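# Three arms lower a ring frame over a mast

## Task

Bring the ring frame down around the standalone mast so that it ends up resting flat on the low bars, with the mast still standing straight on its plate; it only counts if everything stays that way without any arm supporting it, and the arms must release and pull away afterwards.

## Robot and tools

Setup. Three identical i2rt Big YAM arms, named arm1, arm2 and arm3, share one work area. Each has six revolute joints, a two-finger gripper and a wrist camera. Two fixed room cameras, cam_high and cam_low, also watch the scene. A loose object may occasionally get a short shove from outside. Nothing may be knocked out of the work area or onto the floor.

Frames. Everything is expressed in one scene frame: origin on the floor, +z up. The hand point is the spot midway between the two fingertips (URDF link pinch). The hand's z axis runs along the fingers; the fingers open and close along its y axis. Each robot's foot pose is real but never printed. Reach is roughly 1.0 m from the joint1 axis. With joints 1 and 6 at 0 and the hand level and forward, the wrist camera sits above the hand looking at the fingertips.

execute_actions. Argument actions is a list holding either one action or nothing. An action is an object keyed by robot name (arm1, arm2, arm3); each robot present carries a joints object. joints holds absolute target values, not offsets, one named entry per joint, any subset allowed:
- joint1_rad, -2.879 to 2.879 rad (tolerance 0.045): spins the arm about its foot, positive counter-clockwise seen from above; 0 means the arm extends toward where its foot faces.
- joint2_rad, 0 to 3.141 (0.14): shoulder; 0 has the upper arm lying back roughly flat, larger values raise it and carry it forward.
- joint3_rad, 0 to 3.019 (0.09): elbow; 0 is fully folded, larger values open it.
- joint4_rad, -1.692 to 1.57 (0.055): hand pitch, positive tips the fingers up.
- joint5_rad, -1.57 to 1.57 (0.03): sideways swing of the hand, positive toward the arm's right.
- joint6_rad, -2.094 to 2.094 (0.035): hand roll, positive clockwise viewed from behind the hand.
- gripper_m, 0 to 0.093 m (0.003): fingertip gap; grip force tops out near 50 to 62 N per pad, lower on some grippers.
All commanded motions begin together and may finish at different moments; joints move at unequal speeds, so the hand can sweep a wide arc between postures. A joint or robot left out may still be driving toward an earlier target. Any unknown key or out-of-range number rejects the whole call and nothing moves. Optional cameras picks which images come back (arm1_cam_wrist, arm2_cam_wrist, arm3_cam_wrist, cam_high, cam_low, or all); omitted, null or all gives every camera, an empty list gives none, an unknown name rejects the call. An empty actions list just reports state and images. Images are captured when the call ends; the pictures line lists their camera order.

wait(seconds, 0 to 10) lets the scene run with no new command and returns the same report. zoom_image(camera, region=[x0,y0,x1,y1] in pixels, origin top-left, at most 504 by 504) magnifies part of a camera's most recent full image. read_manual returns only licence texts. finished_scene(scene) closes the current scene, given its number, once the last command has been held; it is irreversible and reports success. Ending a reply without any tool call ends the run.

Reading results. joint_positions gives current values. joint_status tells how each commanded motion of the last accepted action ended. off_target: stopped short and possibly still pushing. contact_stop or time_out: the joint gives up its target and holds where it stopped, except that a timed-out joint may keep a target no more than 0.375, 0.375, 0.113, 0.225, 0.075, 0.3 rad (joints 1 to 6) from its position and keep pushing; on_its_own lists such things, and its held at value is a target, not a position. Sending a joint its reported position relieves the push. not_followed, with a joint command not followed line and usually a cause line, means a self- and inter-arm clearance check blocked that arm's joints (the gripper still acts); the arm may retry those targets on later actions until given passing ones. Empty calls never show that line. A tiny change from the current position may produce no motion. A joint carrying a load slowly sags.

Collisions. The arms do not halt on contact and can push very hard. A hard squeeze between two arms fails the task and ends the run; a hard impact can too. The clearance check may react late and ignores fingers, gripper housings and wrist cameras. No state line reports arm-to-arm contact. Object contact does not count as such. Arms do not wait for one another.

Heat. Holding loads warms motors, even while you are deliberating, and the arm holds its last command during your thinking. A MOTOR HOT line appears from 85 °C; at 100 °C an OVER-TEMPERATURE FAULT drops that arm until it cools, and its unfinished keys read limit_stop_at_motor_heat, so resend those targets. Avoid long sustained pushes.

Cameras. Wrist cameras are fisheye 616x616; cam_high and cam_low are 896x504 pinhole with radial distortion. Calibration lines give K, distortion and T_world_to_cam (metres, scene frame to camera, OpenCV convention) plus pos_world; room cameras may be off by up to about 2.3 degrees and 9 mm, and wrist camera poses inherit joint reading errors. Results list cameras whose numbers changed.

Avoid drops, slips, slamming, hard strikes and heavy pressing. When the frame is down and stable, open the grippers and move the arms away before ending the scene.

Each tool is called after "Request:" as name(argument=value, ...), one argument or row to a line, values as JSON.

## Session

Request:
execute_actions(
  actions=[],
)

Scene clock: 0.00 s.
arm1.joint_positions: joint1_rad=+0.266 joint2_rad=+0.441 joint3_rad=+1.415 joint4_rad=-1.467 joint5_rad=+0.287 joint6_rad=+0.143 gripper_m=+0.095
arm1.joint_status: not commanded
arm1.hand: x=+1.3037 y=+0.0115 z=+1.3972 quat_wxyz=(-0.030, +0.854, -0.032, -0.519) (m; scene frame)
arm2.joint_positions: joint1_rad=-0.356 joint2_rad=+0.630 joint3_rad=+1.323 joint4_rad=-1.269 joint5_rad=+0.218 joint6_rad=-0.334 gripper_m=+0.095
arm2.joint_status: not commanded
arm2.hand: x=-0.7251 y=+0.9995 z=+1.3449 quat_wxyz=(-0.229, -0.497, -0.721, +0.425) (m; scene frame)
arm3.joint_positions: joint1_rad=-0.465 joint2_rad=+0.529 joint3_rad=+1.372 joint4_rad=-1.520 joint5_rad=+0.077 joint6_rad=+0.004 gripper_m=+0.094
arm3.joint_status: not commanded
arm3.hand: x=-0.5717 y=-1.1769 z=+1.3643 quat_wxyz=(-0.428, +0.224, -0.872, -0.082) (m; scene frame)
pictures: arm1_cam_wrist, arm2_cam_wrist, arm3_cam_wrist, cam_high, cam_low
camera_calibration (this result's frames):
arm1_cam_wrist: T_world_to_cam=[[0.0898155, 0.995641, 0.0251357, -0.162252], [0.889996, -0.0689064, -0.450731, -0.523909], [-0.447035, 0.0628533, -0.892306, 1.95085], [0, 0, 0, 1]] pos_world=[1.35295, 0.00282697, 1.50869]
arm2_cam_wrist: T_world_to_cam=[[-0.906656, -0.138323, 0.398549, -1.06204], [-0.271469, 0.914433, -0.300196, -0.70506], [-0.322922, -0.380368, -0.866626, 1.43839], [0, 0, 0, 1]] pos_world=[-0.689815, 1.04494, 1.45816]
arm3_cam_wrist: T_world_to_cam=[[0.445266, -0.894623, 0.0372469, -0.84969], [-0.859125, -0.438578, -0.263729, -0.64662], [0.252274, 0.08543, -0.963877, 1.68403], [0, 0, 0, 1]] pos_world=[-0.602026, -1.18761, 1.48431]
Images, in order (width x height): arm1_cam_wrist 616x616, arm2_cam_wrist 616x616, arm3_cam_wrist 616x616, cam_high 896x504, cam_low 896x504.

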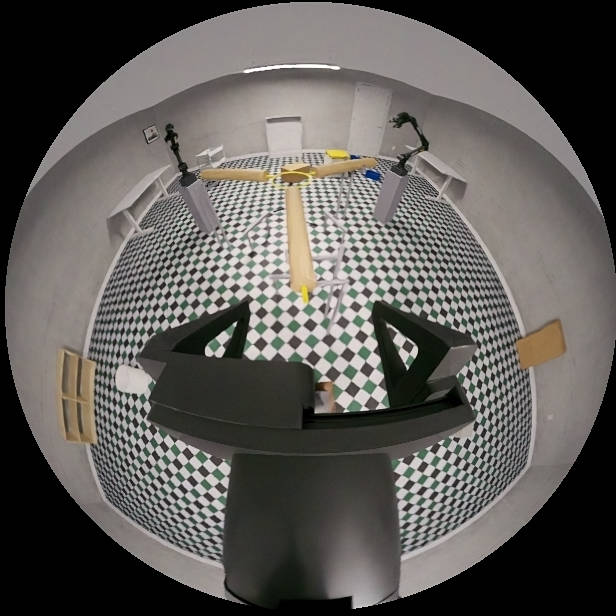

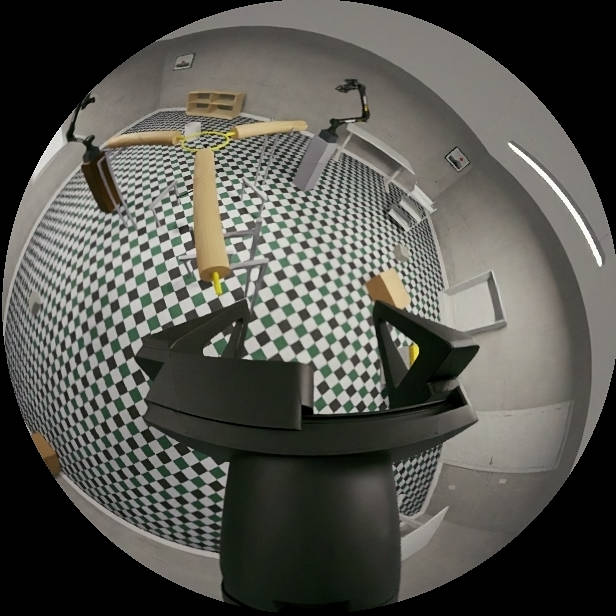

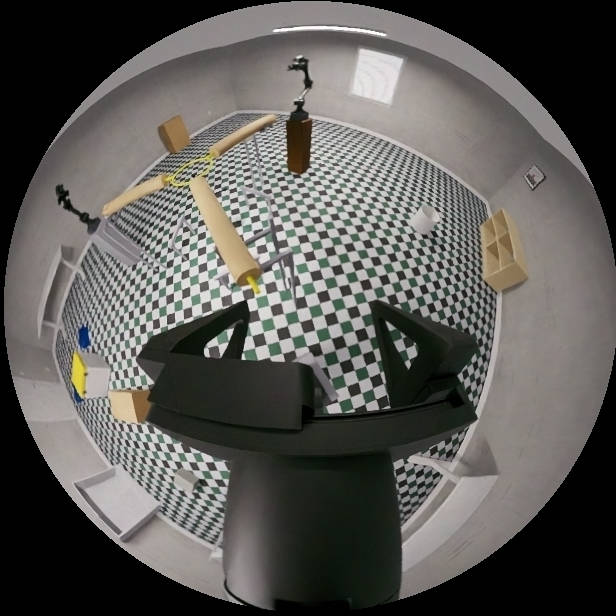

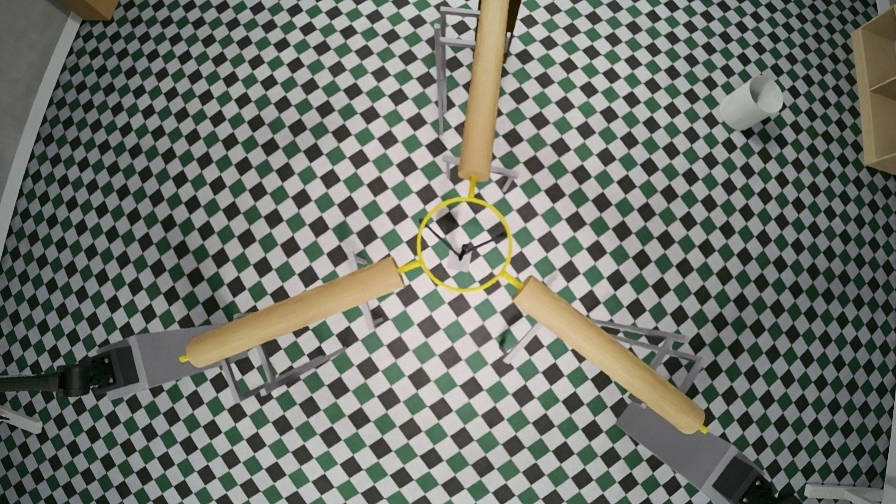

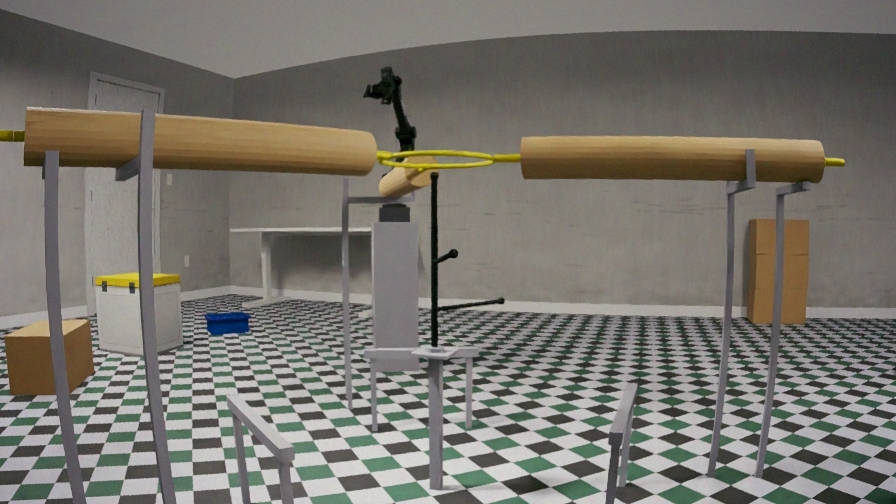

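Request:
execute_actions(
  actions=[
    {"arm1":{"joints":{"joint1_rad":-0.011,"joint2_rad":1.505,"joint3_rad":1.255,"joint4_rad":-1.29,"joint5_rad":0,"joint6_rad":-0.086}},"arm2":{"joints":{"joint1_rad":-0.121,"joint2_rad":1.551,"joint3_rad":1.33,"joint4_rad":-1.341,"joint5_rad":0,"joint6_rad":-0.182}},"arm3":{"joints":{"joint1_rad":-0.089,"joint2_rad":1.452,"joint3_rad":1.14,"joint4_rad":-1.24,"joint5_rad":0,"joint6_rad":-0.173}}},
  ],
)

Request:
zoom_image(
  camera="cam_high",
  region=[385, 170, 545, 330],
)

Scene clock: 2.03 s.
arm1.joint_positions: joint1_rad=-0.003 joint2_rad=+1.514 joint3_rad=+1.241 joint4_rad=-1.301 joint5_rad=+0.003 joint6_rad=-0.077 gripper_m=+0.095
arm1.joint_status: all done
arm1.hand: x=+1.0135 y=+0.0146 z=+1.0015 quat_wxyz=(-0.006, +1.000, +0.021, +0.006) (m; scene frame)
arm2.joint_positions: joint1_rad=-0.125 joint2_rad=+1.549 joint3_rad=+1.323 joint4_rad=-1.331 joint5_rad=+0.003 joint6_rad=-0.196 gripper_m=+0.095
arm2.joint_status: all done
arm2.hand: x=-0.5569 y=+0.8303 z=+1.0030 quat_wxyz=(-0.004, -0.478, -0.879, +0.005) (m; scene frame)
arm3.joint_positions: joint1_rad=-0.095 joint2_rad=+1.453 joint3_rad=+1.136 joint4_rad=-1.254 joint5_rad=+0.003 joint6_rad=-0.164 gripper_m=+0.094
arm3.joint_status: all done
arm3.hand: x=-0.4757 y=-0.9337 z=+1.0027 quat_wxyz=(-0.003, +0.512, -0.859, +0.003) (m; scene frame)
pictures: arm1_cam_wrist, arm2_cam_wrist, arm3_cam_wrist, cam_high, cam_low
camera_calibration (this result's frames):
arm1_cam_wrist: T_world_to_cam=[[-0.0466381, 0.998724, 0.0193848, 0.0146205], [0.803454, 0.0259746, 0.594801, -1.40458], [0.593538, 0.0433152, -0.80364, 0.324775], [0, 0, 0, 1]] pos_world=[0.936434, 0.00781396, 1.09617]
arm2_cam_wrist: T_world_to_cam=[[-0.834387, -0.550935, 0.0164247, -0.030568], [-0.443229, 0.688385, 0.574173, -1.39228], [-0.327638, 0.471802, -0.81857, 0.373731], [0, 0, 0, 1]] pos_world=[-0.520157, 0.765257, 1.10584]
arm3_cam_wrist: T_world_to_cam=[[0.870363, -0.492154, 0.0159015, -0.0620255], [-0.405367, -0.697801, 0.590551, -1.43563], [-0.279546, -0.52044, -0.806843, 0.314354], [0, 0, 0, 1]] pos_world=[-0.440095, -0.868706, 1.10243]
Images, in order (width x height): arm1_cam_wrist 616x616, arm2_cam_wrist 616x616, arm3_cam_wrist 616x616, cam_high 896x504, cam_low 896x504.

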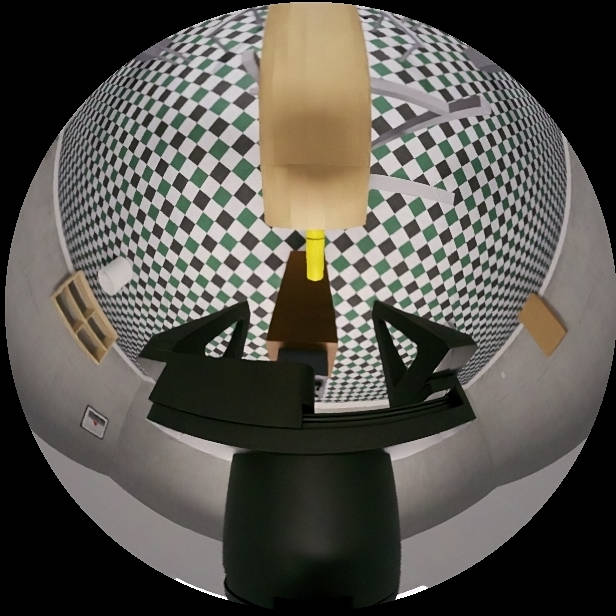

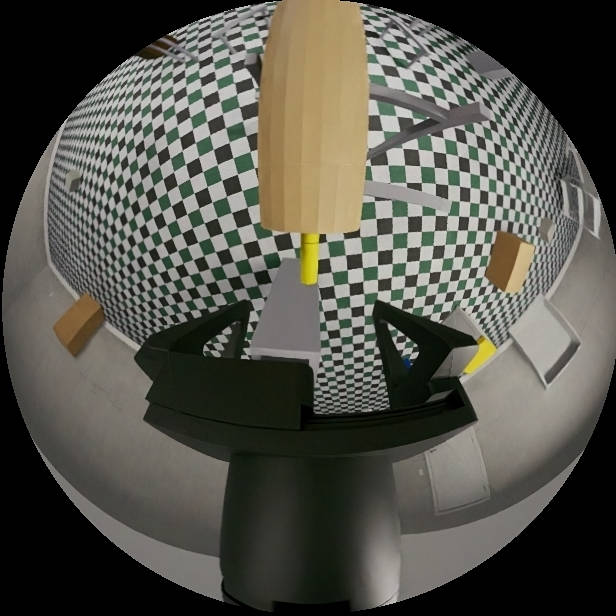

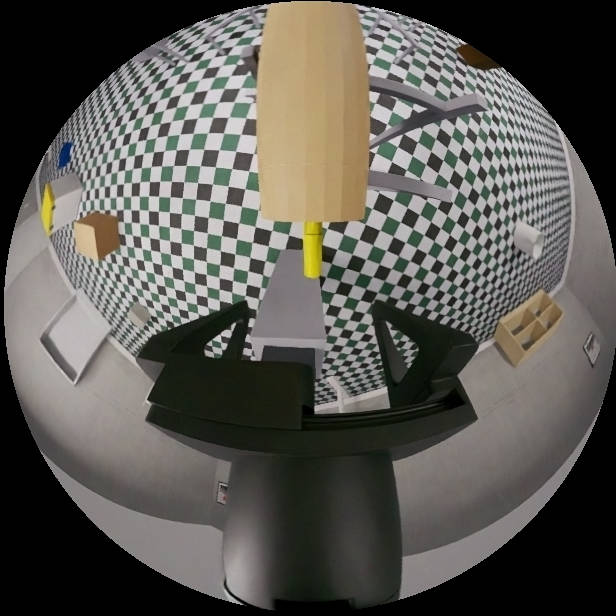

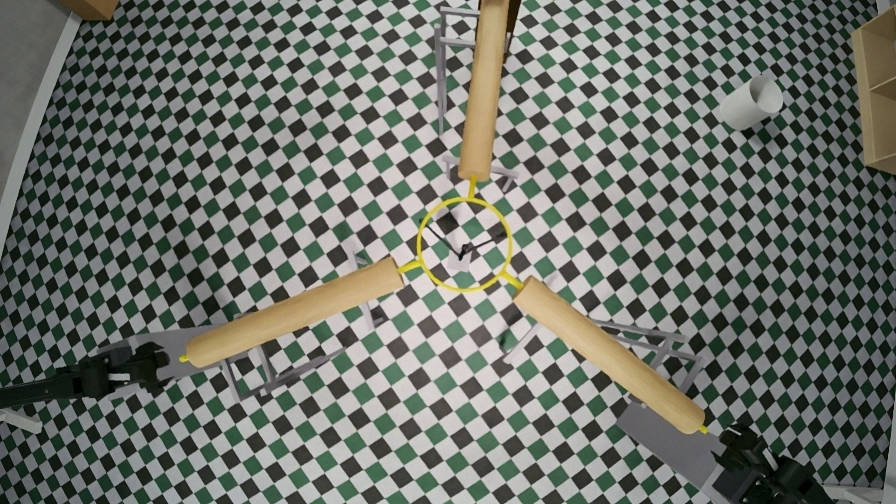

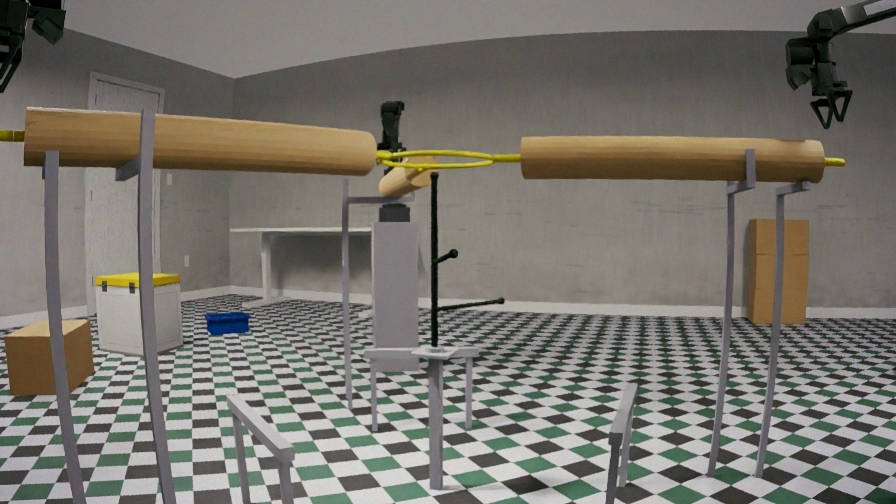

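Region (385, 170, 545, 330) of cam_high's 896x504 image, scaled by 3.150, with more detail than that image has.

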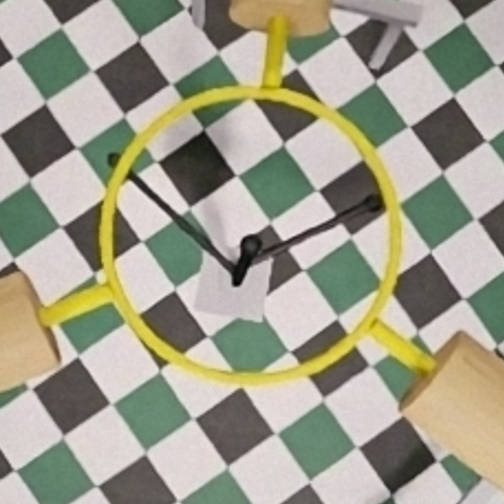

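Request:
execute_actions(
  actions=[
    {"arm1":{"joints":{"joint1_rad":-0.022,"joint2_rad":1.62,"joint3_rad":1.085,"joint4_rad":-1.005}},"arm2":{"joints":{"joint2_rad":1.652,"joint3_rad":1.152,"joint4_rad":-1.058}},"arm3":{"joints":{"joint2_rad":1.583,"joint3_rad":0.978,"joint4_rad":-0.942}}},
  ],
  cameras=[],
)

Request:
execute_actions(
  actions=[
    {"arm1":{"joints":{"gripper_m":0}},"arm2":{"joints":{"gripper_m":0}},"arm3":{"joints":{"gripper_m":0}}},
  ],
  cameras=["arm1_cam_wrist","arm2_cam_wrist","arm3_cam_wrist","cam_low"],
)

Scene clock: 3.40 s.
arm1.joint_positions: joint1_rad=-0.011 joint2_rad=+1.641 joint3_rad=+1.065 joint4_rad=-1.020 joint5_rad=+0.003 joint6_rad=-0.077 gripper_m=+0.095
arm1.joint_status: all done
arm1.hand: x=+1.0196 y=+0.0188 z=+0.8876 quat_wxyz=(-0.005, +1.000, +0.017, +0.017) (m; scene frame)
arm2.joint_positions: joint1_rad=-0.125 joint2_rad=+1.653 joint3_rad=+1.138 joint4_rad=-1.069 joint5_rad=+0.003 joint6_rad=-0.196 gripper_m=+0.095
arm2.joint_status: all done
arm2.hand: x=-0.5596 y=+0.8374 z=+0.8919 quat_wxyz=(+0.006, -0.478, -0.879, -0.004) (m; scene frame)
arm3.joint_positions: joint1_rad=-0.095 joint2_rad=+1.587 joint3_rad=+0.962 joint4_rad=-0.958 joint5_rad=+0.003 joint6_rad=-0.164 gripper_m=+0.094
arm3.joint_status: all done
arm3.hand: x=-0.4782 y=-0.9379 z=+0.8919 quat_wxyz=(+0.003, +0.512, -0.859, +0.006) (m; scene frame)
pictures: none
No camera images: the call's "cameras" was empty. Leave "cameras" out to get every camera's image.

Scene clock: 4.13 s.
arm1.joint_positions: joint1_rad=-0.011 joint2_rad=+1.641 joint3_rad=+1.065 joint4_rad=-1.018 joint5_rad=+0.000 joint6_rad=-0.087 gripper_m=+0.019
arm1.joint_status: gripper_m off_target (ended at +0.019, target +0.000)
arm1.hand: x=+1.0191 y=+0.0185 z=+0.8876 quat_wxyz=(-0.004, +1.000, +0.022, +0.016) (m; scene frame)
arm2.joint_positions: joint1_rad=-0.125 joint2_rad=+1.653 joint3_rad=+1.138 joint4_rad=-1.070 joint5_rad=-0.003 joint6_rad=-0.182 gripper_m=+0.019
arm2.joint_status: gripper_m off_target (ended at +0.019, target +0.000)
arm2.hand: x=-0.5584 y=+0.8381 z=+0.8919 quat_wxyz=(+0.005, -0.483, -0.875, -0.007) (m; scene frame)
arm3.joint_positions: joint1_rad=-0.097 joint2_rad=+1.587 joint3_rad=+0.962 joint4_rad=-0.957 joint5_rad=+0.009 joint6_rad=-0.165 gripper_m=+0.018
arm3.joint_status: gripper_m off_target (ended at +0.018, target +0.000)
arm3.hand: x=-0.4767 y=-0.9387 z=+0.8919 quat_wxyz=(+0.001, +0.512, -0.859, +0.008) (m; scene frame)
pictures: arm1_cam_wrist, arm2_cam_wrist, arm3_cam_wrist, cam_low
camera_calibration (this result's frames):
arm1_cam_wrist: T_world_to_cam=[[-0.0490211, 0.998682, 0.015203, 0.019417], [0.791255, 0.0295415, 0.610773, -1.34322], [0.609519, 0.0419702, -0.79166, 0.202774], [0, 0, 0, 1]] pos_world=[0.940189, 0.011779, 0.980637]
arm2_cam_wrist: T_world_to_cam=[[-0.841401, -0.54039, 0.00483044, -0.0280799], [-0.431491, 0.677171, 0.596032, -1.33807], [-0.325361, 0.499418, -0.802946, 0.242746], [0, 0, 0, 1]] pos_world=[-0.522013, 0.769699, 0.992582]
arm3_cam_wrist: T_world_to_cam=[[0.87, -0.492632, 0.0203439, -0.0664284], [-0.404763, -0.690045, 0.600004, -1.37496], [-0.281543, -0.530238, -0.799738, 0.205519], [0, 0, 0, 1]] pos_world=[-0.44088, -0.872537, 0.990696]
Images, in order (width x height): arm1_cam_wrist 616x616, arm2_cam_wrist 616x616, arm3_cam_wrist 616x616, cam_low 896x504.

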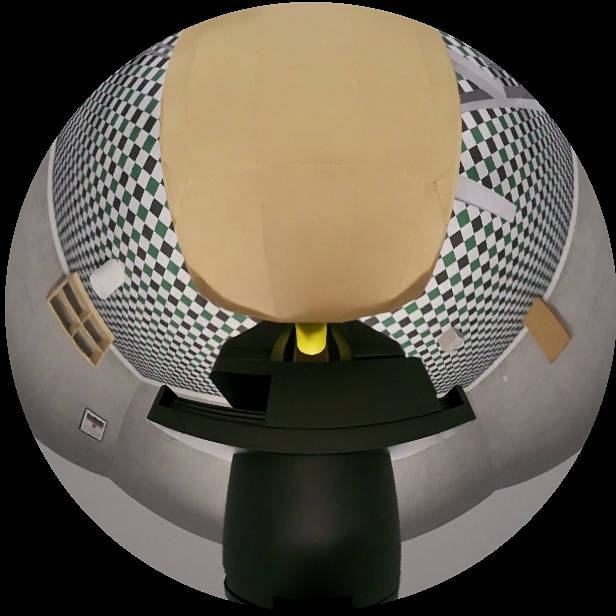

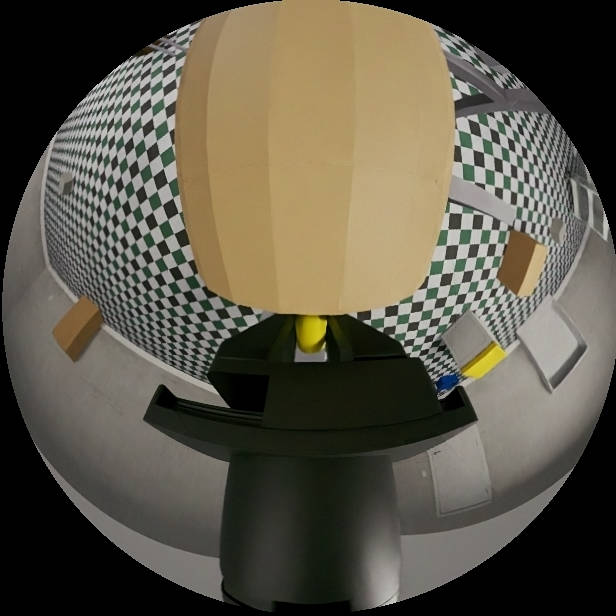

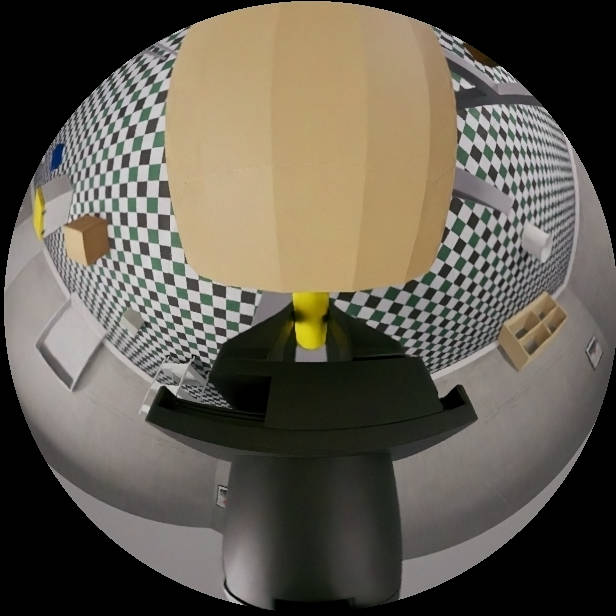

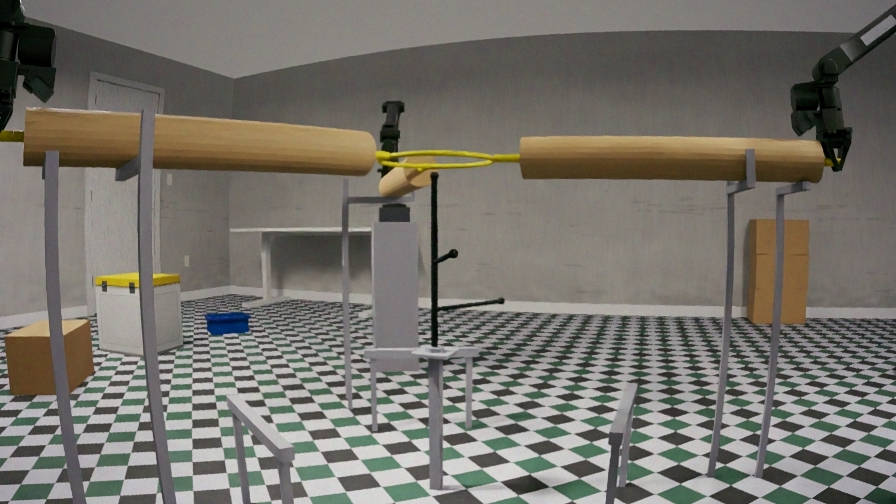

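Request:
execute_actions(
  actions=[
    {"arm3":{"joints":{"gripper_m":0.05}}},
  ],
  cameras=[],
)

Request:
execute_actions(
  actions=[
    {"arm3":{"joints":{"joint2_rad":1.625,"joint3_rad":0.955,"joint4_rad":-0.89}}},
  ],
  cameras=[],
)

Request:
execute_actions(
  actions=[
    {"arm3":{"joints":{"gripper_m":0}}},
  ],
  cameras=["arm3_cam_wrist"],
)

Scene clock: 4.93 s.
arm1.joint_positions: joint1_rad=-0.011 joint2_rad=+1.641 joint3_rad=+1.065 joint4_rad=-1.018 joint5_rad=+0.000 joint6_rad=-0.087 gripper_m=+0.019
arm1.joint_status: not commanded
arm1.hand: x=+1.0191 y=+0.0185 z=+0.8876 quat_wxyz=(-0.004, +1.000, +0.022, +0.016) (m; scene frame)
arm2.joint_positions: joint1_rad=-0.125 joint2_rad=+1.653 joint3_rad=+1.138 joint4_rad=-1.070 joint5_rad=-0.003 joint6_rad=-0.182 gripper_m=+0.019
arm2.joint_status: not commanded
arm2.hand: x=-0.5584 y=+0.8381 z=+0.8919 quat_wxyz=(+0.005, -0.483, -0.875, -0.007) (m; scene frame)
arm3.joint_positions: joint1_rad=-0.097 joint2_rad=+1.587 joint3_rad=+0.962 joint4_rad=-0.957 joint5_rad=+0.004 joint6_rad=-0.165 gripper_m=+0.050
arm3.joint_status: all done
arm3.hand: x=-0.4774 y=-0.9382 z=+0.8919 quat_wxyz=(+0.002, +0.512, -0.859, +0.006) (m; scene frame)
pictures: none
No camera images: the call's "cameras" was empty. Leave "cameras" out to get every camera's image.

Scene clock: 5.67 s.
arm1.joint_positions: joint1_rad=-0.011 joint2_rad=+1.641 joint3_rad=+1.065 joint4_rad=-1.018 joint5_rad=+0.000 joint6_rad=-0.087 gripper_m=+0.019
arm1.joint_status: not commanded
arm1.hand: x=+1.0191 y=+0.0185 z=+0.8876 quat_wxyz=(-0.004, +1.000, +0.022, +0.016) (m; scene frame)
arm2.joint_positions: joint1_rad=-0.125 joint2_rad=+1.653 joint3_rad=+1.138 joint4_rad=-1.070 joint5_rad=-0.003 joint6_rad=-0.182 gripper_m=+0.019
arm2.joint_status: not commanded
arm2.hand: x=-0.5584 y=+0.8381 z=+0.8919 quat_wxyz=(+0.005, -0.483, -0.875, -0.007) (m; scene frame)
arm3.joint_positions: joint1_rad=-0.097 joint2_rad=+1.615 joint3_rad=+0.958 joint4_rad=-0.906 joint5_rad=+0.004 joint6_rad=-0.165 gripper_m=+0.050
arm3.joint_status: all done
arm3.hand: x=-0.4724 y=-0.9318 z=+0.8798 quat_wxyz=(-0.007, +0.512, -0.859, +0.002) (m; scene frame)
pictures: none
No camera images: the call's "cameras" was empty. Leave "cameras" out to get every camera's image.

Scene clock: 6.27 s.
arm1.joint_positions: joint1_rad=-0.011 joint2_rad=+1.641 joint3_rad=+1.065 joint4_rad=-1.018 joint5_rad=+0.000 joint6_rad=-0.087 gripper_m=+0.019
arm1.joint_status: not commanded
arm1.hand: x=+1.0191 y=+0.0185 z=+0.8876 quat_wxyz=(-0.004, +1.000, +0.022, +0.016) (m; scene frame)
arm2.joint_positions: joint1_rad=-0.125 joint2_rad=+1.653 joint3_rad=+1.138 joint4_rad=-1.070 joint5_rad=-0.003 joint6_rad=-0.182 gripper_m=+0.019
arm2.joint_status: not commanded
arm2.hand: x=-0.5584 y=+0.8381 z=+0.8919 quat_wxyz=(+0.005, -0.483, -0.875, -0.007) (m; scene frame)
arm3.joint_positions: joint1_rad=-0.097 joint2_rad=+1.615 joint3_rad=+0.958 joint4_rad=-0.905 joint5_rad=+0.003 joint6_rad=-0.165 gripper_m=+0.017
arm3.joint_status: gripper_m off_target (ended at +0.017, target +0.000)
arm3.hand: x=-0.4725 y=-0.9318 z=+0.8796 quat_wxyz=(-0.007, +0.512, -0.859, +0.002) (m; scene frame)
pictures: arm3_cam_wrist
camera_calibration (this result's frames):
arm3_cam_wrist: T_world_to_cam=[[0.870296, -0.49222, 0.0174379, -0.0633461], [-0.408399, -0.701396, 0.58417, -1.3595], [-0.27531, -0.515523, -0.811444, 0.227454], [0, 0, 0, 1]] pos_world=[-0.437469, -0.867471, 0.979851]
Images, in order (width x height): arm3_cam_wrist 616x616.

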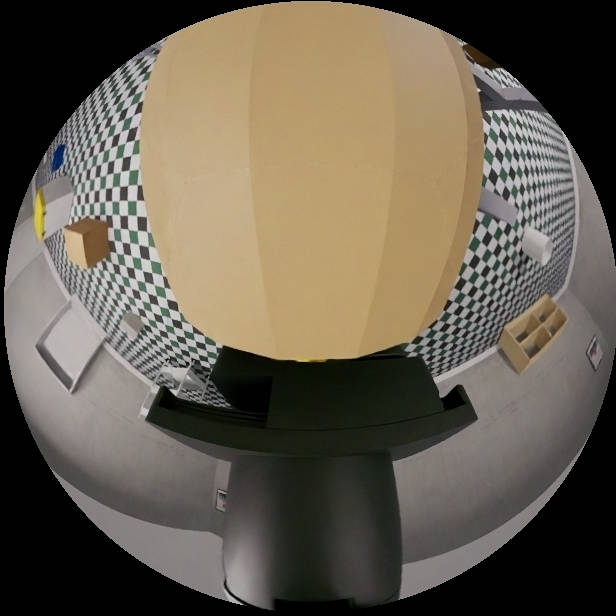

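Request:
execute_actions(
  actions=[
    {"arm1":{"joints":{"joint1_rad":-0.011,"joint2_rad":1.535,"joint3_rad":1.175,"joint4_rad":-1.185}},"arm2":{"joints":{"joint2_rad":1.578,"joint3_rad":1.257,"joint4_rad":-1.235}},"arm3":{"joints":{"joint2_rad":1.525,"joint3_rad":1.073,"joint4_rad":-1.10}}},
  ],
  cameras=[],
)

Request:
execute_actions(
  actions=[
    {"arm1":{"joints":{"joint2_rad":1.468,"joint3_rad":1.258,"joint4_rad":-1.33}},"arm2":{"joints":{"joint2_rad":1.522,"joint3_rad":1.348,"joint4_rad":-1.38}},"arm3":{"joints":{"joint2_rad":1.456,"joint3_rad":1.163,"joint4_rad":-1.263}}},
  ],
  cameras=[],
)

Request:
execute_actions(
  actions=[
    {"arm1":{"joints":{"joint1_rad":0.257,"joint6_rad":0.29,"joint2_rad":1.51,"joint3_rad":1.304,"joint4_rad":-1.32}},"arm2":{"joints":{"joint1_rad":0.139,"joint6_rad":0.192,"joint4_rad":-1.365}},"arm3":{"joints":{"joint1_rad":0.204,"joint6_rad":0.245,"joint2_rad":1.448,"joint3_rad":1.15,"joint4_rad":-1.245}}},
  ],
  cameras=[],
)

Request:
execute_actions(
  actions=[
    {"arm1":{"joints":{"joint1_rad":0.48,"joint6_rad":0.626,"joint2_rad":1.64,"joint3_rad":1.475,"joint4_rad":-1.35}},"arm2":{"joints":{"joint1_rad":0.367,"joint6_rad":0.533,"joint2_rad":1.615,"joint3_rad":1.48,"joint4_rad":-1.385}},"arm3":{"joints":{"joint1_rad":0.457,"joint6_rad":0.612,"joint2_rad":1.547,"joint3_rad":1.28,"joint4_rad":-1.26}}},
  ],
  cameras=["cam_high","cam_low"],
)

Scene clock: 8.37 s.
arm1.joint_positions: joint1_rad=-0.011 joint2_rad=+1.562 joint3_rad=+1.132 joint4_rad=-1.156 joint5_rad=+0.001 joint6_rad=-0.087 gripper_m=+0.019
arm1.joint_status: all done
arm1.hand: x=+1.0199 y=+0.0181 z=+0.9426 quat_wxyz=(-0.005, +1.000, +0.022, +0.013) (m; scene frame)
arm2.joint_positions: joint1_rad=-0.125 joint2_rad=+1.586 joint3_rad=+1.214 joint4_rad=-1.213 joint5_rad=-0.004 joint6_rad=-0.181 gripper_m=+0.019
arm2.joint_status: all done
arm2.hand: x=-0.5590 y=+0.8396 z=+0.9474 quat_wxyz=(+0.004, -0.484, -0.875, -0.007) (m; scene frame)
arm3.joint_positions: joint1_rad=-0.097 joint2_rad=+1.528 joint3_rad=+1.029 joint4_rad=-1.071 joint5_rad=+0.002 joint6_rad=-0.165 gripper_m=+0.017
arm3.joint_status: all done
arm3.hand: x=-0.4740 y=-0.9329 z=+0.9365 quat_wxyz=(-0.003, +0.513, -0.859, +0.003) (m; scene frame)
pictures: none
No camera images: the call's "cameras" was empty. Leave "cameras" out to get every camera's image.

Scene clock: 9.23 s.
arm1.joint_positions: joint1_rad=-0.011 joint2_rad=+1.500 joint3_rad=+1.217 joint4_rad=-1.293 joint5_rad=+0.003 joint6_rad=-0.087 gripper_m=+0.019
arm1.joint_status: all done
arm1.hand: x=+1.0209 y=+0.0177 z=+0.9985 quat_wxyz=(-0.006, +1.000, +0.022, +0.008) (m; scene frame)
arm2.joint_positions: joint1_rad=-0.124 joint2_rad=+1.534 joint3_rad=+1.309 joint4_rad=-1.351 joint5_rad=-0.006 joint6_rad=-0.180 gripper_m=+0.019
arm2.joint_status: all done
arm2.hand: x=-0.5587 y=+0.8407 z=+1.0040 quat_wxyz=(+0.000, -0.484, -0.875, -0.005) (m; scene frame)
arm3.joint_positions: joint1_rad=-0.097 joint2_rad=+1.462 joint3_rad=+1.120 joint4_rad=-1.230 joint5_rad=+0.002 joint6_rad=-0.165 gripper_m=+0.017
arm3.joint_status: all done
arm3.hand: x=-0.4753 y=-0.9340 z=+0.9934 quat_wxyz=(-0.002, +0.512, -0.859, +0.003) (m; scene frame)
pictures: none
No camera images: the call's "cameras" was empty. Leave "cameras" out to get every camera's image.

Scene clock: 10.30 s.
arm1.joint_positions: joint1_rad=+0.256 joint2_rad=+1.530 joint3_rad=+1.264 joint4_rad=-1.302 joint5_rad=-0.003 joint6_rad=+0.285 gripper_m=+0.019
arm1.joint_status: all done
arm1.hand: x=+1.0162 y=-0.1002 z=+1.0019 quat_wxyz=(-0.003, +1.000, -0.030, +0.004) (m; scene frame)
arm2.joint_positions: joint1_rad=+0.127 joint2_rad=+1.534 joint3_rad=+1.309 joint4_rad=-1.343 joint5_rad=+0.001 joint6_rad=+0.184 gripper_m=+0.019
arm2.joint_status: all done
arm2.hand: x=-0.4608 y=+0.8929 z=+1.0041 quat_wxyz=(-0.001, -0.533, -0.846, +0.000) (m; scene frame)
arm3.joint_positions: joint1_rad=+0.191 joint2_rad=+1.463 joint3_rad=+1.120 joint4_rad=-1.229 joint5_rad=+0.002 joint6_rad=+0.236 gripper_m=+0.017
arm3.joint_status: all done
arm3.hand: x=-0.5768 y=-0.8758 z=+0.9926 quat_wxyz=(-0.003, +0.463, -0.886, +0.003) (m; scene frame)
pictures: none
No camera images: the call's "cameras" was empty. Leave "cameras" out to get every camera's image.

Scene clock: 11.43 s.
arm1.joint_positions: joint1_rad=+0.477 joint2_rad=+1.680 joint3_rad=+1.427 joint4_rad=-1.335 joint5_rad=-0.003 joint6_rad=+0.615 gripper_m=+0.019
arm1.joint_status: all done
arm1.hand: x=+1.0007 y=-0.2150 z=+0.9939 quat_wxyz=(-0.008, +0.996, -0.085, +0.012) (m; scene frame)
arm2.joint_positions: joint1_rad=+0.346 joint2_rad=+1.637 joint3_rad=+1.433 joint4_rad=-1.372 joint5_rad=+0.006 joint6_rad=+0.515 gripper_m=+0.019
arm2.joint_status: all done
arm2.hand: x=-0.3596 y=+0.9326 z=+1.0047 quat_wxyz=(+0.003, -0.579, -0.815, +0.002) (m; scene frame)
arm3.joint_positions: joint1_rad=+0.435 joint2_rad=+1.571 joint3_rad=+1.240 joint4_rad=-1.245 joint5_rad=+0.001 joint6_rad=+0.589 gripper_m=+0.017
arm3.joint_status: all done
arm3.hand: x=-0.6679 y=-0.8096 z=+0.9912 quat_wxyz=(-0.002, +0.414, -0.910, +0.004) (m; scene frame)
pictures: cam_high, cam_low
Images, in order (width x height): cam_high 896x504, cam_low 896x504.

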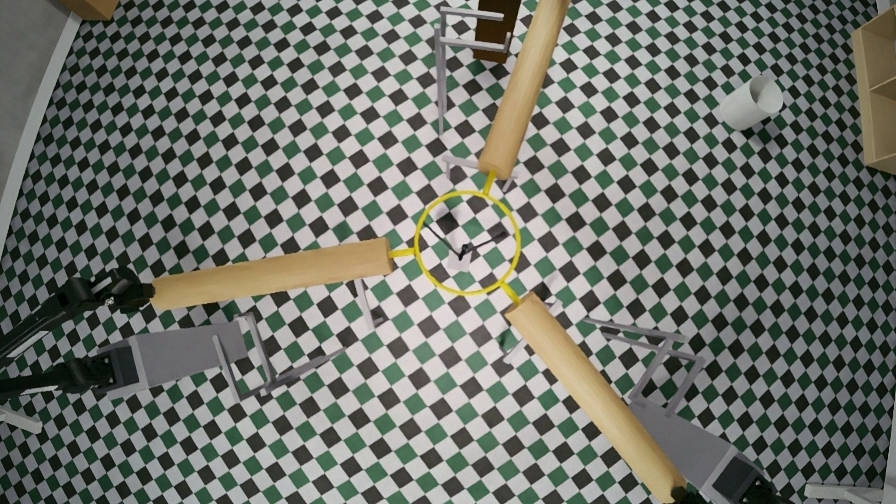

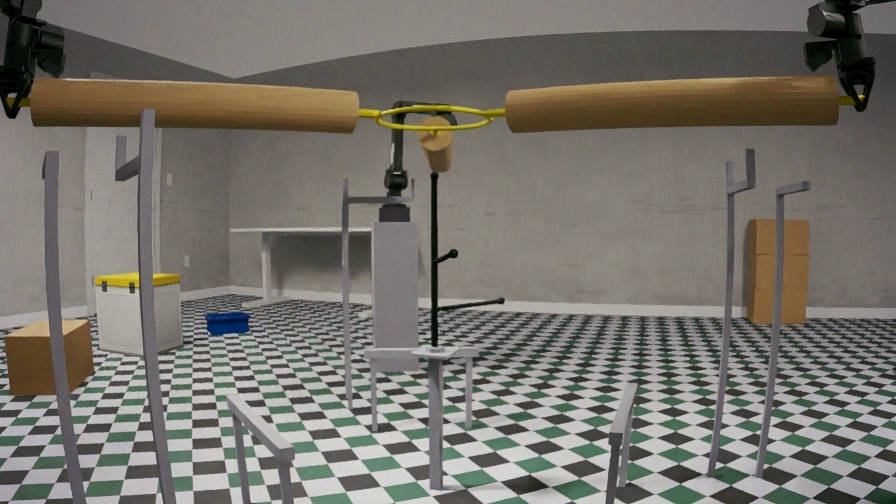

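Request:
execute_actions(
  actions=[
    {"arm1":{"joints":{"joint2_rad":1.72,"joint3_rad":1.303,"joint4_rad":-1.075}},"arm2":{"joints":{"joint2_rad":1.692,"joint3_rad":1.297,"joint4_rad":-1.105}},"arm3":{"joints":{"joint2_rad":1.656,"joint3_rad":1.121,"joint4_rad":-0.97}}},
  ],
  cameras=[],
)

Request:
execute_actions(
  actions=[
    {"arm1":{"joints":{"joint2_rad":1.85,"joint3_rad":1.215,"joint4_rad":-0.862}},"arm2":{"joints":{"joint2_rad":1.818,"joint3_rad":1.2,"joint4_rad":-0.89}},"arm3":{"joints":{"joint2_rad":1.816,"joint3_rad":1.045,"joint4_rad":-0.742}}},
  ],
  cameras=[],
)

Request:
execute_actions(
  actions=[
    {"arm1":{"joints":{"joint2_rad":2.023,"joint3_rad":1.183,"joint4_rad":-0.665}},"arm2":{"joints":{"joint2_rad":1.985,"joint3_rad":1.158,"joint4_rad":-0.685}},"arm3":{"joints":{"joint2_rad":2.017,"joint3_rad":1.026,"joint4_rad":-0.53}}},
  ],
  cameras=[],
)

Request:
execute_actions(
  actions=[
    {"arm1":{"joints":{"joint1_rad":0.646,"joint6_rad":0.79,"joint2_rad":2.02,"joint3_rad":1.165,"joint4_rad":-0.66}},"arm2":{"joints":{"joint1_rad":0.319,"joint6_rad":0.49,"joint2_rad":2.145,"joint3_rad":1.46,"joint4_rad":-0.835}},"arm3":{"joints":{"joint1_rad":0.31,"joint6_rad":0.47,"joint2_rad":1.943,"joint3_rad":0.838,"joint4_rad":-0.43}}},
  ],
  cameras=["cam_high","cam_low"],
)

Request:
zoom_image(
  camera="cam_high",
  region=[385, 170, 545, 330],
)

Scene clock: 13.33 s.
arm1.joint_positions: joint1_rad=+0.477 joint2_rad=+1.769 joint3_rad=+1.281 joint4_rad=-1.086 joint5_rad=-0.008 joint6_rad=+0.617 gripper_m=+0.019
arm1.joint_status: all done
arm1.hand: x=+0.9992 y=-0.2166 z=+0.8987 quat_wxyz=(-0.003, +0.996, -0.086, +0.008) (m; scene frame)
arm2.joint_positions: joint1_rad=+0.349 joint2_rad=+1.723 joint3_rad=+1.275 joint4_rad=-1.122 joint5_rad=+0.004 joint6_rad=+0.519 gripper_m=+0.019
arm2.joint_status: all done
arm2.hand: x=-0.3560 y=+0.9320 z=+0.9072 quat_wxyz=(+0.000, -0.580, -0.815, +0.001) (m; scene frame)
arm3.joint_positions: joint1_rad=+0.437 joint2_rad=+1.692 joint3_rad=+1.111 joint4_rad=-0.987 joint5_rad=+0.000 joint6_rad=+0.592 gripper_m=+0.017
arm3.joint_status: all done
arm3.hand: x=-0.6677 y=-0.8045 z=+0.8943 quat_wxyz=(-0.003, +0.414, -0.910, +0.001) (m; scene frame)
pictures: none
No camera images: the call's "cameras" was empty. Leave "cameras" out to get every camera's image.

Scene clock: 14.30 s.
arm1.joint_positions: joint1_rad=+0.478 joint2_rad=+1.899 joint3_rad=+1.198 joint4_rad=-0.866 joint5_rad=-0.007 joint6_rad=+0.619 gripper_m=+0.019
arm1.joint_status: all done
arm1.hand: x=+0.9986 y=-0.2167 z=+0.8105 quat_wxyz=(-0.001, +0.996, -0.086, +0.004) (m; scene frame)
arm2.joint_positions: joint1_rad=+0.351 joint2_rad=+1.848 joint3_rad=+1.182 joint4_rad=-0.898 joint5_rad=+0.004 joint6_rad=+0.523 gripper_m=+0.019
arm2.joint_status: all done
arm2.hand: x=-0.3539 y=+0.9318 z=+0.8184 quat_wxyz=(-0.003, -0.580, -0.814, +0.001) (m; scene frame)
arm3.joint_positions: joint1_rad=+0.439 joint2_rad=+1.847 joint3_rad=+1.039 joint4_rad=-0.749 joint5_rad=+0.004 joint6_rad=+0.595 gripper_m=+0.017
arm3.joint_status: all done
arm3.hand: x=-0.6670 y=-0.8017 z=+0.8063 quat_wxyz=(-0.008, +0.413, -0.911, -0.003) (m; scene frame)
pictures: none
No camera images: the call's "cameras" was empty. Leave "cameras" out to get every camera's image.

Scene clock: 15.27 s.
arm1.joint_positions: joint1_rad=+0.480 joint2_rad=+2.070 joint3_rad=+1.173 joint4_rad=-0.662 joint5_rad=-0.009 joint6_rad=+0.621 gripper_m=+0.019
arm1.joint_status: all done
arm1.hand: x=+0.9973 y=-0.2183 z=+0.7215 quat_wxyz=(+0.002, +0.996, -0.086, +0.002) (m; scene frame)
arm2.joint_positions: joint1_rad=+0.354 joint2_rad=+2.015 joint3_rad=+1.145 joint4_rad=-0.692 joint5_rad=+0.006 joint6_rad=+0.526 gripper_m=+0.019
arm2.joint_status: all done
arm2.hand: x=-0.3520 y=+0.9315 z=+0.7292 quat_wxyz=(-0.004, -0.581, -0.814, +0.003) (m; scene frame)
arm3.joint_positions: joint1_rad=+0.442 joint2_rad=+2.044 joint3_rad=+1.025 joint4_rad=-0.530 joint5_rad=+0.003 joint6_rad=+0.599 gripper_m=+0.017
arm3.joint_status: all done
arm3.hand: x=-0.6676 y=-0.7989 z=+0.7174 quat_wxyz=(-0.010, +0.413, -0.911, -0.007) (m; scene frame)
pictures: none
No camera images: the call's "cameras" was empty. Leave "cameras" out to get every camera's image.

Scene clock: 16.30 s.
arm1.joint_positions: joint1_rad=+0.651 joint2_rad=+2.068 joint3_rad=+1.158 joint4_rad=-0.657 joint5_rad=-0.002 joint6_rad=+0.794 gripper_m=+0.019
arm1.joint_status: all done
arm1.hand: x=+1.0459 y=-0.2875 z=+0.7186 quat_wxyz=(-0.003, +0.996, -0.087, +0.004) (m; scene frame)
arm2.joint_positions: joint1_rad=+0.313 joint2_rad=+2.154 joint3_rad=+1.421 joint4_rad=-0.822 joint5_rad=+0.002 joint6_rad=+0.488 gripper_m=+0.019
arm2.joint_status: all done
arm2.hand: x=-0.3063 y=+0.8623 z=+0.7317 quat_wxyz=(-0.007, -0.582, -0.813, +0.001) (m; scene frame)
arm3.joint_positions: joint1_rad=+0.303 joint2_rad=+1.958 joint3_rad=+0.840 joint4_rad=-0.430 joint5_rad=+0.004 joint6_rad=+0.461 gripper_m=+0.017
arm3.joint_status: all done
arm3.hand: x=-0.6201 y=-0.8691 z=+0.7184 quat_wxyz=(-0.012, +0.412, -0.911, -0.006) (m; scene frame)
pictures: cam_high, cam_low
Images, in order (width x height): cam_high 896x504, cam_low 896x504.

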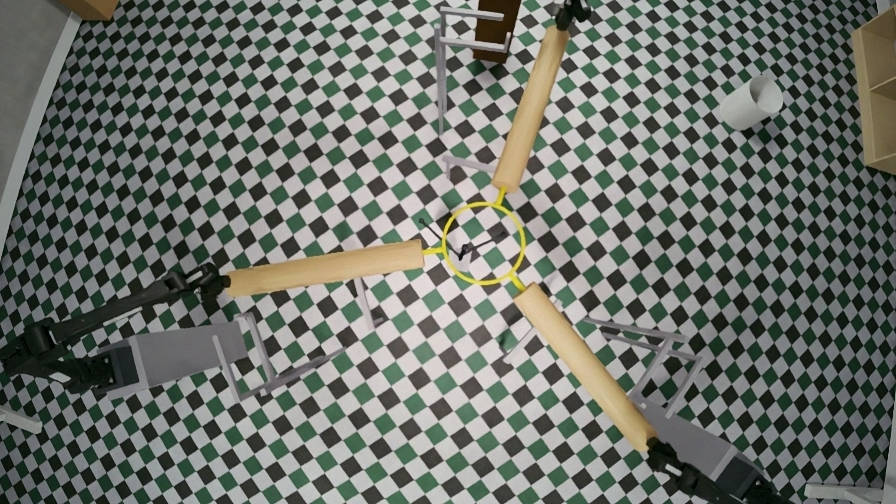

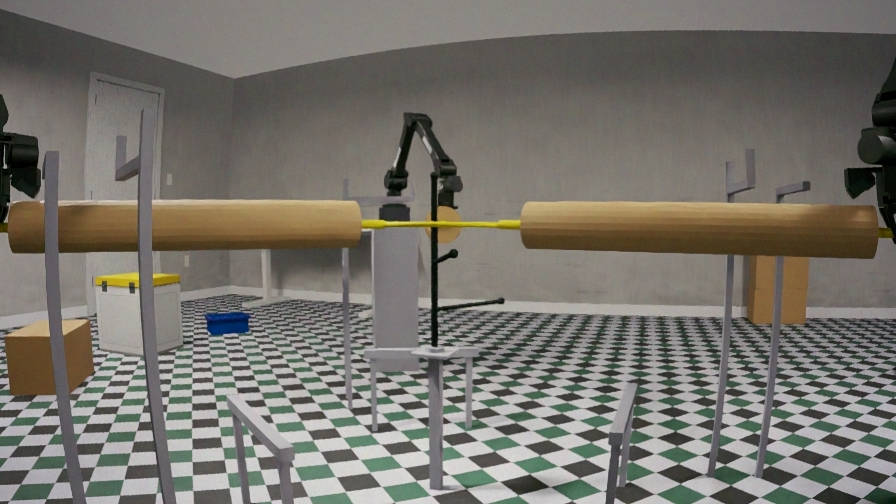

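Region (385, 170, 545, 330) of cam_high's 896x504 image, scaled by 3.150, with more detail than that image has.

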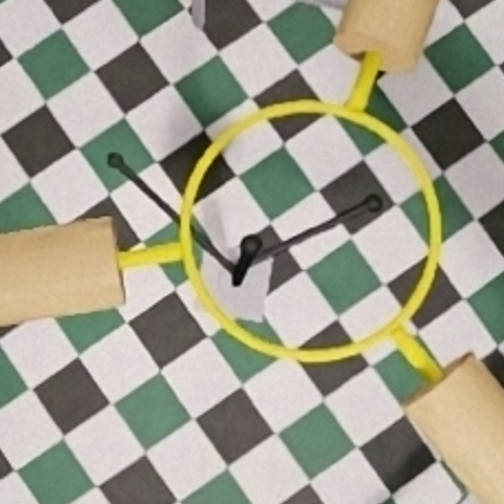

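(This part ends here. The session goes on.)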